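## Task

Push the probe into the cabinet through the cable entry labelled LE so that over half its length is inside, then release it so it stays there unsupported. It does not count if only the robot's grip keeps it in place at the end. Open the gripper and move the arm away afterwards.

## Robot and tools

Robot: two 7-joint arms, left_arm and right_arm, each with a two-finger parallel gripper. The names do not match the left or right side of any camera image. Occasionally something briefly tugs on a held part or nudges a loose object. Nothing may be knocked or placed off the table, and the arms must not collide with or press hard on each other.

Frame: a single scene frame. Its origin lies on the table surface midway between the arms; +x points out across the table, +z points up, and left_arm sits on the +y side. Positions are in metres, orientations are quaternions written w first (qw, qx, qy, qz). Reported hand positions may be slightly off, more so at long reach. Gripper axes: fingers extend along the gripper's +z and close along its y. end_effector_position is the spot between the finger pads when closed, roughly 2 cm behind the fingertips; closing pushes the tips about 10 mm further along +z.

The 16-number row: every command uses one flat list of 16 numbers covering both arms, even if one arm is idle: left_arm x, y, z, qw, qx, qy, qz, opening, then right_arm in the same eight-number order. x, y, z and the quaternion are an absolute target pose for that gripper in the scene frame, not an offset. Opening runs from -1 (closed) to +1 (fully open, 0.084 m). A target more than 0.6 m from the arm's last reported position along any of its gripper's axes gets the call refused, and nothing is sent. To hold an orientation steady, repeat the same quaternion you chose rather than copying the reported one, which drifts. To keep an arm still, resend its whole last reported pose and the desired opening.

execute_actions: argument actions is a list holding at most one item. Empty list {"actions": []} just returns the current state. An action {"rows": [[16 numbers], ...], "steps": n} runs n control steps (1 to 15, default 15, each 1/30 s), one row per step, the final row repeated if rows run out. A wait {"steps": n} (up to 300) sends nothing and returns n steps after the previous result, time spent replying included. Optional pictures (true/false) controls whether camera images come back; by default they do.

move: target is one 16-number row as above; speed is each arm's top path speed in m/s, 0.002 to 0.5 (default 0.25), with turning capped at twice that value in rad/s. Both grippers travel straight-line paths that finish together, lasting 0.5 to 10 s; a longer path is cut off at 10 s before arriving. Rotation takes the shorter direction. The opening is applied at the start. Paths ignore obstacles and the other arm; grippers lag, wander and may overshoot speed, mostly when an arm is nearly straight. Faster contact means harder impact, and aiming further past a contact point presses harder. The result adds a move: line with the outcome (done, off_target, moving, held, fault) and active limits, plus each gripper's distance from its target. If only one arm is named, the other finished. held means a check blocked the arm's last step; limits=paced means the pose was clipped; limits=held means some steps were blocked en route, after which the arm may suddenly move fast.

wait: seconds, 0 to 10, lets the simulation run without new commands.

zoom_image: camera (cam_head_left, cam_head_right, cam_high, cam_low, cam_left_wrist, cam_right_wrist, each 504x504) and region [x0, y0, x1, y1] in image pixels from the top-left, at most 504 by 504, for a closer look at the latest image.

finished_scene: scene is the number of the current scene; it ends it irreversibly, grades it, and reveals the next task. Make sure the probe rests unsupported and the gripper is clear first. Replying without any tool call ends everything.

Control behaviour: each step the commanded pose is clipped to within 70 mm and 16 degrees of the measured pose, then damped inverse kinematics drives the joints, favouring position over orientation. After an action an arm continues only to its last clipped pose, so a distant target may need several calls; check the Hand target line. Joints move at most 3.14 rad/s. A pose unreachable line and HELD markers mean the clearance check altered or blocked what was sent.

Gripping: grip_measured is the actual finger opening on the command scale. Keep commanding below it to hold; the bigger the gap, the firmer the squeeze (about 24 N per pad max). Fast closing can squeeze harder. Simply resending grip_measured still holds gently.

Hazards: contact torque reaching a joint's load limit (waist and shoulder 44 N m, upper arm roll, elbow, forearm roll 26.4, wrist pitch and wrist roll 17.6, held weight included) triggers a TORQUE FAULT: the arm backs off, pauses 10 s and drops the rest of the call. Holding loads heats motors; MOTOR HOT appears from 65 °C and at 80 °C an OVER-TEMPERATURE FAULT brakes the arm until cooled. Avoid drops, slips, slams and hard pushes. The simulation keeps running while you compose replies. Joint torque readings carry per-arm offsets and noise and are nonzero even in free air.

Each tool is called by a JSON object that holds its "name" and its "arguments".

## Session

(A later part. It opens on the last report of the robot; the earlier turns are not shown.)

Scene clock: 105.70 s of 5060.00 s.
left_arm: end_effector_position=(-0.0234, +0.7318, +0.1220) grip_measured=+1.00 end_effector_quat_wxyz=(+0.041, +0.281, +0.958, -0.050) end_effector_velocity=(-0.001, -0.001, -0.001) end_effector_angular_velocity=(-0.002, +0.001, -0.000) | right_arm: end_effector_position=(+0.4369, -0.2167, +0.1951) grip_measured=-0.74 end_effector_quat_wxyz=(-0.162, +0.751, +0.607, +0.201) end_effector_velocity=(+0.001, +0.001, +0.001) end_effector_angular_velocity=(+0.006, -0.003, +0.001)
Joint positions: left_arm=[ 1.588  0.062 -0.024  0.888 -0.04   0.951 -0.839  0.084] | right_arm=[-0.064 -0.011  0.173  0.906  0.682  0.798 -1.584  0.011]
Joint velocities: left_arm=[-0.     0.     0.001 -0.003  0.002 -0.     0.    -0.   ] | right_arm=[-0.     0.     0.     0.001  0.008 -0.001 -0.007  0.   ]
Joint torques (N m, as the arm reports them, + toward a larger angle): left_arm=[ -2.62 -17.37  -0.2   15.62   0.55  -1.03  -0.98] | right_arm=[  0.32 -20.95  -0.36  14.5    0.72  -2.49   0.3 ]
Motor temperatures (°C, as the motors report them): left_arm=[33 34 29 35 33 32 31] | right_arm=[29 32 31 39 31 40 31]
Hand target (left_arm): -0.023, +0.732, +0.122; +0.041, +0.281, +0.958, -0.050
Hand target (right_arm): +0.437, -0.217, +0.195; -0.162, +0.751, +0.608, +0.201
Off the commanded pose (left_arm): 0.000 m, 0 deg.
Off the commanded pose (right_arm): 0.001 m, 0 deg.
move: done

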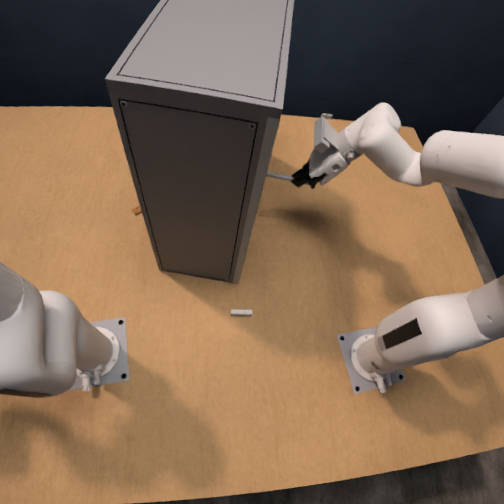

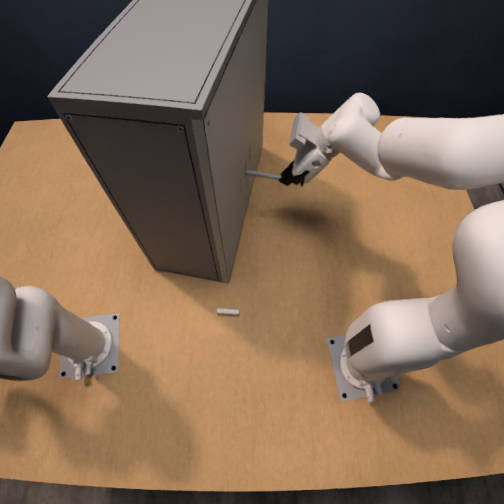

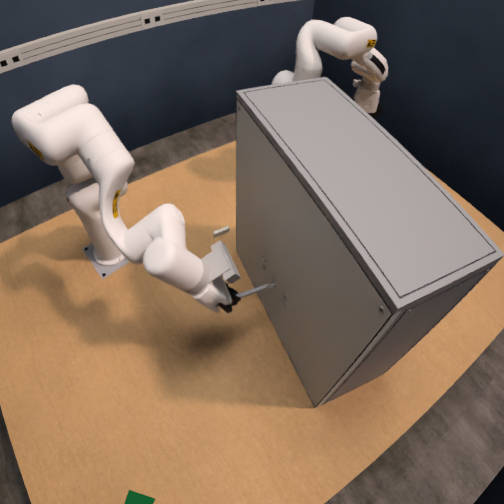

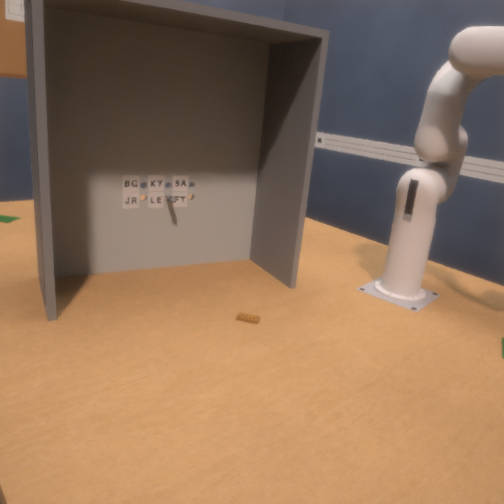

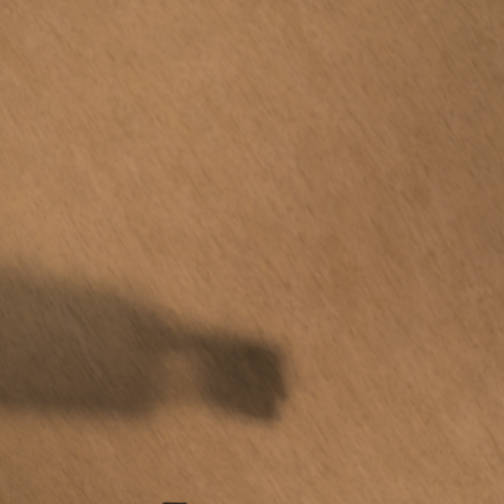

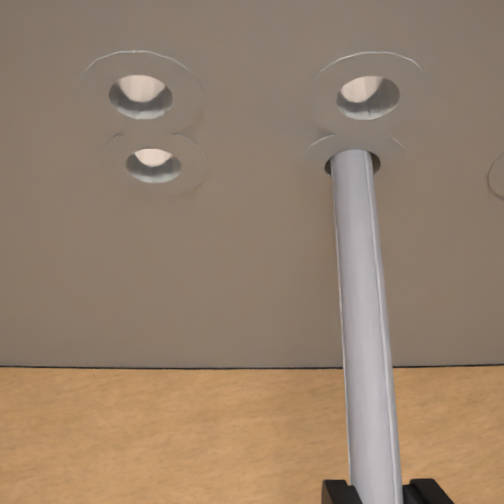

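{"name": "move", "arguments": {"target": [-0.0234,0.7318,0.122,0.041,0.281,0.958,-0.05,1,0.4545,-0.138,0.195,-0.163,0.751,0.608,0.201,-1], "speed": 0.03}}

{"name": "zoom_image", "arguments": {"camera": "cam_head_right", "region": [220,100,340,220]}}

Scene clock: 116.57 s of 5060.00 s.
left_arm: end_effector_position=(-0.0234, +0.7318, +0.1220) grip_measured=+1.00 end_effector_quat_wxyz=(+0.041, +0.281, +0.958, -0.050) end_effector_velocity=(-0.001, -0.001, -0.001) end_effector_angular_velocity=(-0.002, +0.000, +0.001) | right_arm: end_effector_position=(+0.4544, -0.1379, +0.1952) grip_measured=-0.74 end_effector_quat_wxyz=(-0.163, +0.751, +0.608, +0.201) end_effector_velocity=(+0.001, -0.002, -0.000) end_effector_angular_velocity=(-0.001, +0.000, -0.004)
Joint positions: left_arm=[ 1.588  0.062 -0.024  0.888 -0.04   0.951 -0.839  0.084] | right_arm=[ 0.025  0.116  0.248  1.034  0.633  0.713 -1.413  0.011]
Joint velocities: left_arm=[ 0.     0.001  0.001 -0.001  0.     0.    -0.     0.   ] | right_arm=[-0.001  0.001 -0.003  0.001 -0.002  0.     0.002 -0.   ]
Joint torques (N m, as the arm reports them, + toward a larger angle): left_arm=[ -2.49 -17.89  -0.27  15.65   0.63  -1.09  -1.06] | right_arm=[  0.48 -22.39   0.72  13.71   0.47  -2.54   0.28]
Motor temperatures (°C, as the motors report them): left_arm=[33 34 29 35 33 32 31] | right_arm=[29 32 31 39 31 40 31]
Hand target (left_arm): -0.023, +0.732, +0.122; +0.041, +0.281, +0.958, -0.050
Hand target (right_arm): +0.454, -0.138, +0.195; -0.163, +0.751, +0.608, +0.201
Off the commanded pose (left_arm): 0.000 m, 0 deg.
Off the commanded pose (right_arm): 0.000 m, 0 deg.
After step 90, 4.90 s passed at rest.
move: done

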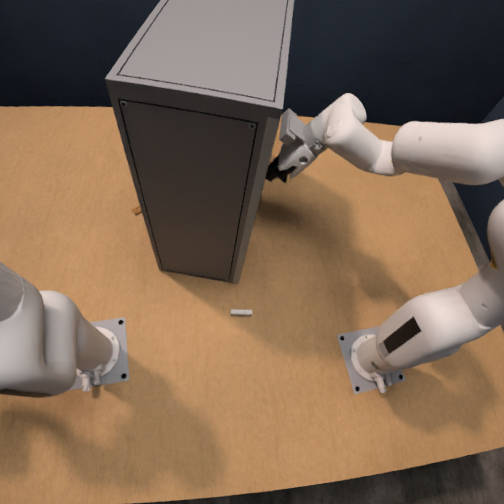

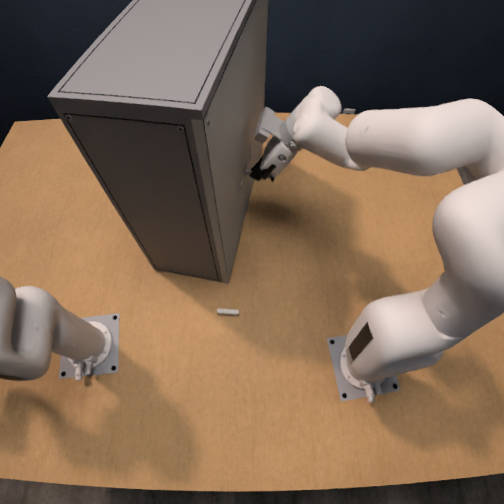

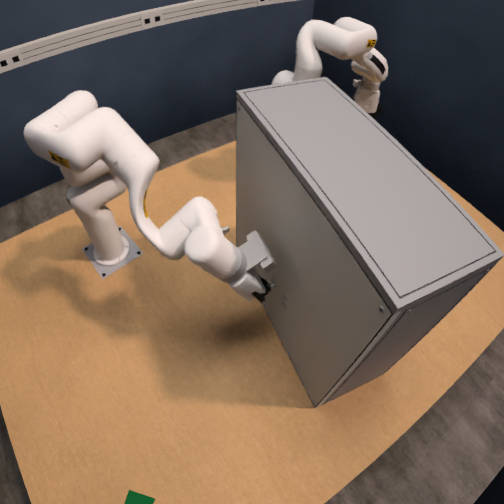

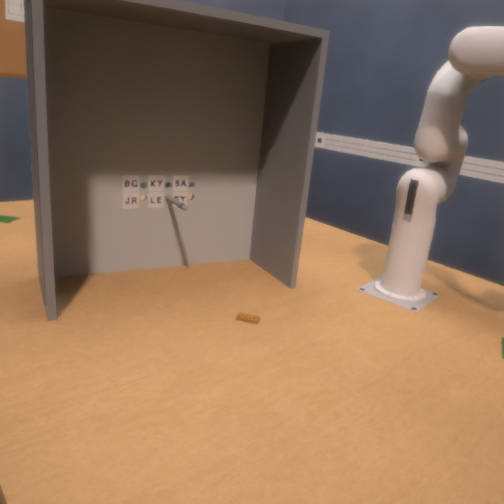

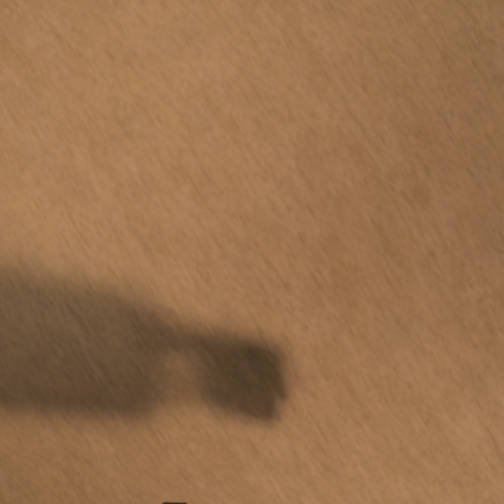

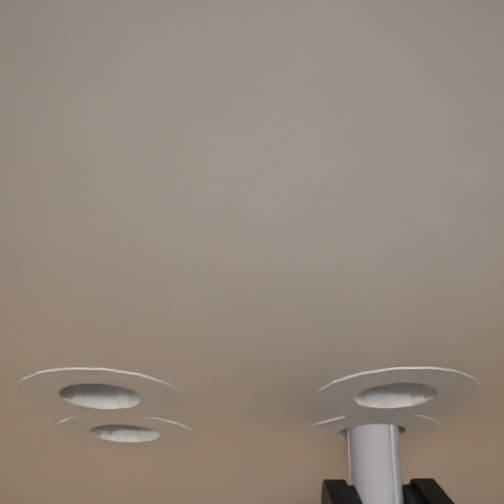

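Region (220, 100, 340, 220) of cam_head_right's 504x504 image, scaled by 4.200, with more detail than that image has.

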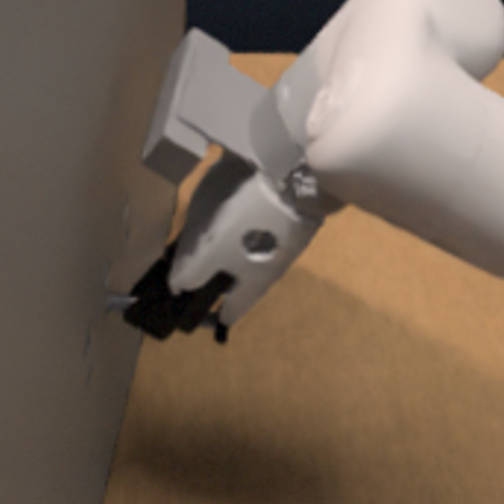

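{"name": "move", "arguments": {"target": [-0.0234,0.7318,0.122,0.041,0.281,0.958,-0.05,1,0.4545,-0.138,0.195,-0.163,0.751,0.608,0.201,0.2]}}

{"name": "move", "arguments": {"target": [-0.0234,0.7318,0.122,0.041,0.281,0.958,-0.05,1,0.427,-0.265,0.21,-0.163,0.751,0.608,0.201,0.2], "speed": 0.15}}

{"name": "zoom_image", "arguments": {"camera": "cam_head_right", "region": [220,100,340,220]}}

Scene clock: 124.80 s of 5060.00 s.
left_arm: end_effector_position=(-0.0234, +0.7318, +0.1220) grip_measured=+1.00 end_effector_quat_wxyz=(+0.041, +0.281, +0.958, -0.050) end_effector_velocity=(+0.000, +0.001, +0.001) end_effector_angular_velocity=(+0.002, -0.001, +0.001) | right_arm: end_effector_position=(+0.4545, -0.1380, +0.1950) grip_measured=+0.19 end_effector_quat_wxyz=(-0.163, +0.751, +0.608, +0.201) end_effector_velocity=(-0.001, +0.000, -0.000) end_effector_angular_velocity=(+0.001, +0.002, -0.001)
Joint positions: left_arm=[ 1.588  0.062 -0.024  0.888 -0.04   0.951 -0.839  0.084] | right_arm=[ 0.025  0.116  0.248  1.034  0.632  0.713 -1.413  0.052]
Joint velocities: left_arm=[-0.    -0.    -0.     0.001 -0.001  0.    -0.    -0.   ] | right_arm=[ 0.    -0.     0.001 -0.001  0.002  0.    -0.     0.   ]
Joint torques (N m, as the arm reports them, + toward a larger angle): left_arm=[ -2.52 -17.65  -0.27  15.62   0.71  -1.09  -1.09] | right_arm=[  0.41 -21.83   0.88  13.35   0.37  -2.38   0.29]
Motor temperatures (°C, as the motors report them): left_arm=[33 34 29 35 33 32 31] | right_arm=[29 32 31 39 31 40 31]
Hand target (left_arm): -0.023, +0.732, +0.122; +0.041, +0.281, +0.958, -0.050
Hand target (right_arm): +0.455, -0.138, +0.195; -0.163, +0.751, +0.608, +0.201
Off the commanded pose (left_arm): 0.000 m, 0 deg.
Off the commanded pose (right_arm): 0.000 m, 0 deg.
After step 90, 4.53 s passed at rest.
move: done

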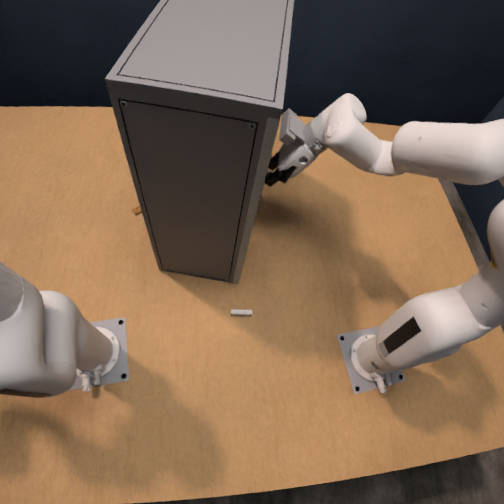

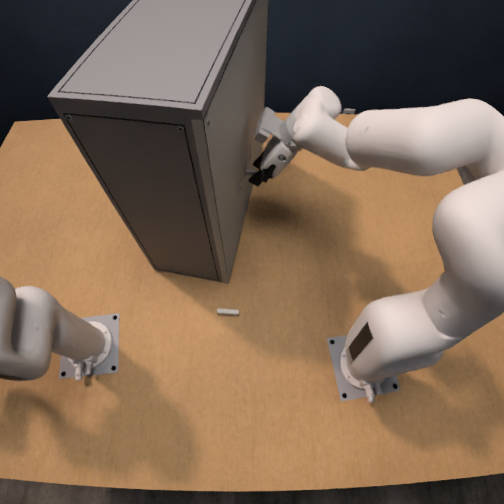

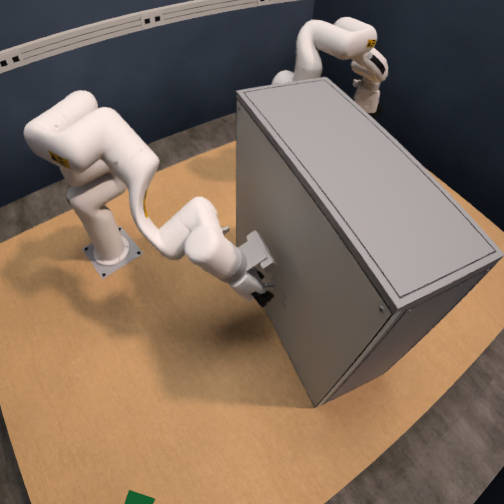

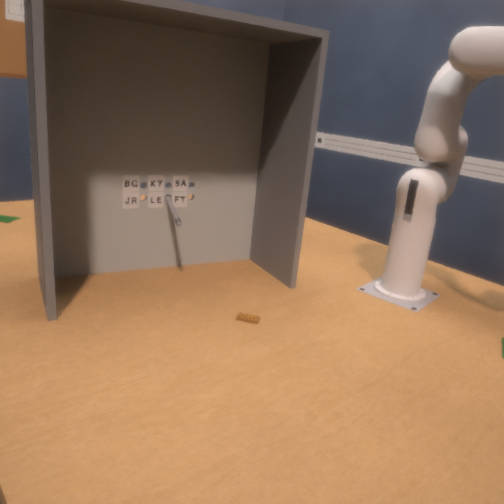

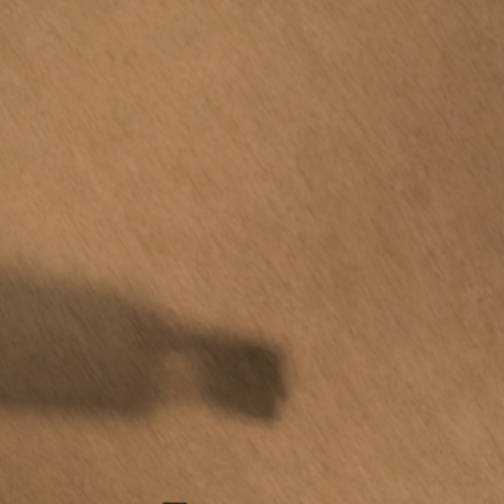

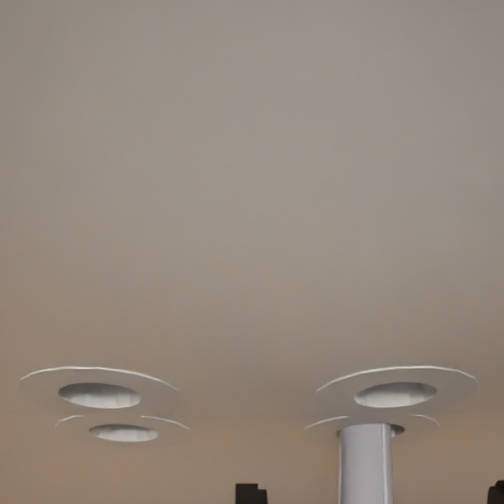

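Scene clock: 126.03 s of 5060.00 s.
left_arm: end_effector_position=(-0.0234, +0.7318, +0.1220) grip_measured=+1.00 end_effector_quat_wxyz=(+0.041, +0.281, +0.958, -0.050) end_effector_velocity=(-0.001, +0.000, +0.000) end_effector_angular_velocity=(+0.001, +0.002, -0.001) | right_arm: end_effector_position=(+0.4270, -0.2643, +0.2098) grip_measured=+0.19 end_effector_quat_wxyz=(-0.163, +0.750, +0.608, +0.201) end_effector_velocity=(+0.000, -0.002, +0.000) end_effector_angular_velocity=(-0.001, -0.001, -0.000)
Joint positions: left_arm=[ 1.588  0.062 -0.024  0.888 -0.04   0.951 -0.839  0.084] | right_arm=[-0.121 -0.085  0.112  0.877  0.664  0.899 -1.655  0.052]
Joint velocities: left_arm=[ 0.    -0.     0.     0.001  0.003  0.     0.     0.   ] | right_arm=[-0.003 -0.001 -0.001  0.    -0.002  0.002 -0.003  0.   ]
Joint torques (N m, as the arm reports them, + toward a larger angle): left_arm=[ -2.69 -17.56  -0.38  15.5    0.71  -1.14  -1.04] | right_arm=[  0.57 -17.77  -0.57  13.29   0.46  -2.1    0.27]
Motor temperatures (°C, as the motors report them): left_arm=[33 34 29 35 33 32 31] | right_arm=[29 32 31 39 31 40 31]
Hand target (left_arm): -0.023, +0.732, +0.122; +0.041, +0.281, +0.958, -0.050
Hand target (right_arm): +0.427, -0.265, +0.210; -0.163, +0.751, +0.608, +0.201
Off the commanded pose (left_arm): 0.000 m, 0 deg.
Off the commanded pose (right_arm): 0.001 m, 0 deg.
move: done

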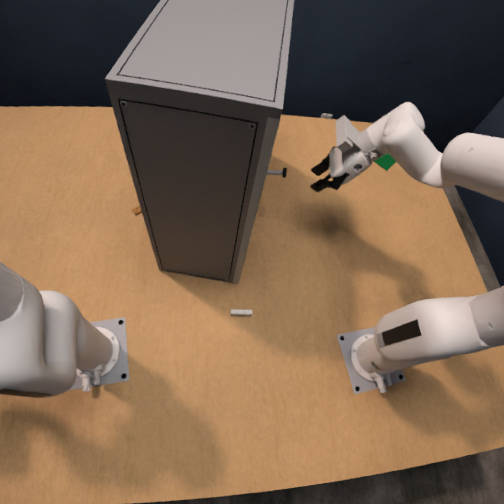

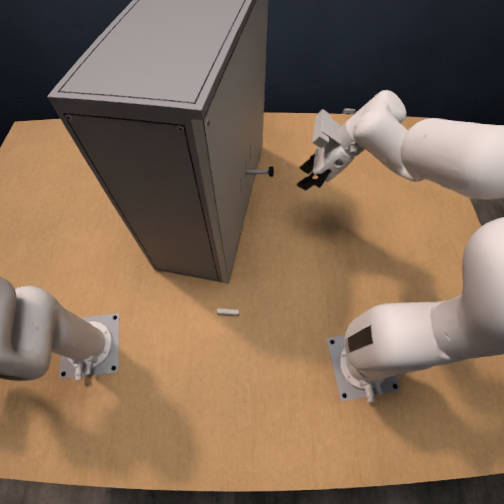

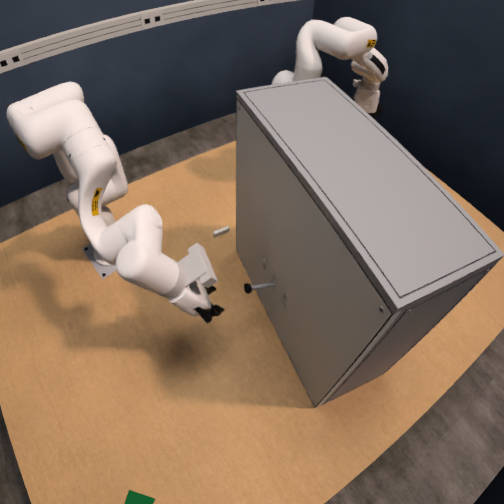

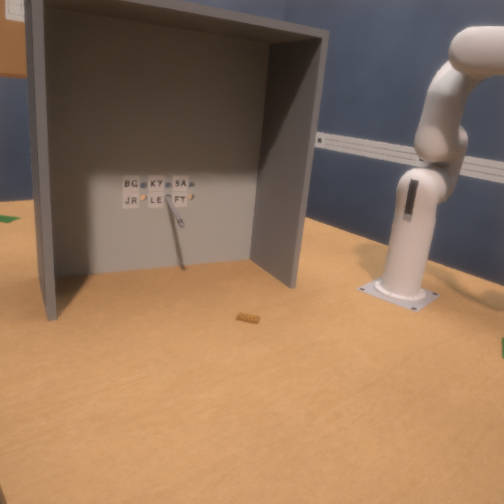

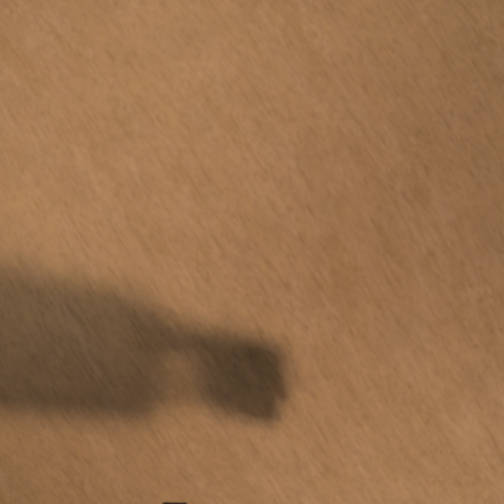

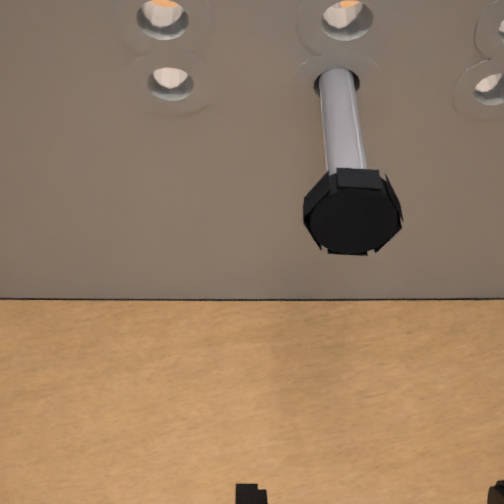

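Region (220, 100, 340, 220) of cam_head_right's 504x504 image, scaled by 4.200, with more detail than that image has.

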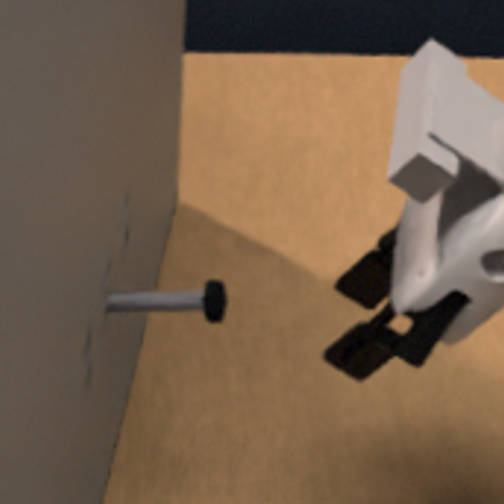

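Tips inward with about a third outside.

{"name": "finished_scene", "arguments": {"scene": 1}}

The scene is finished: the task was done.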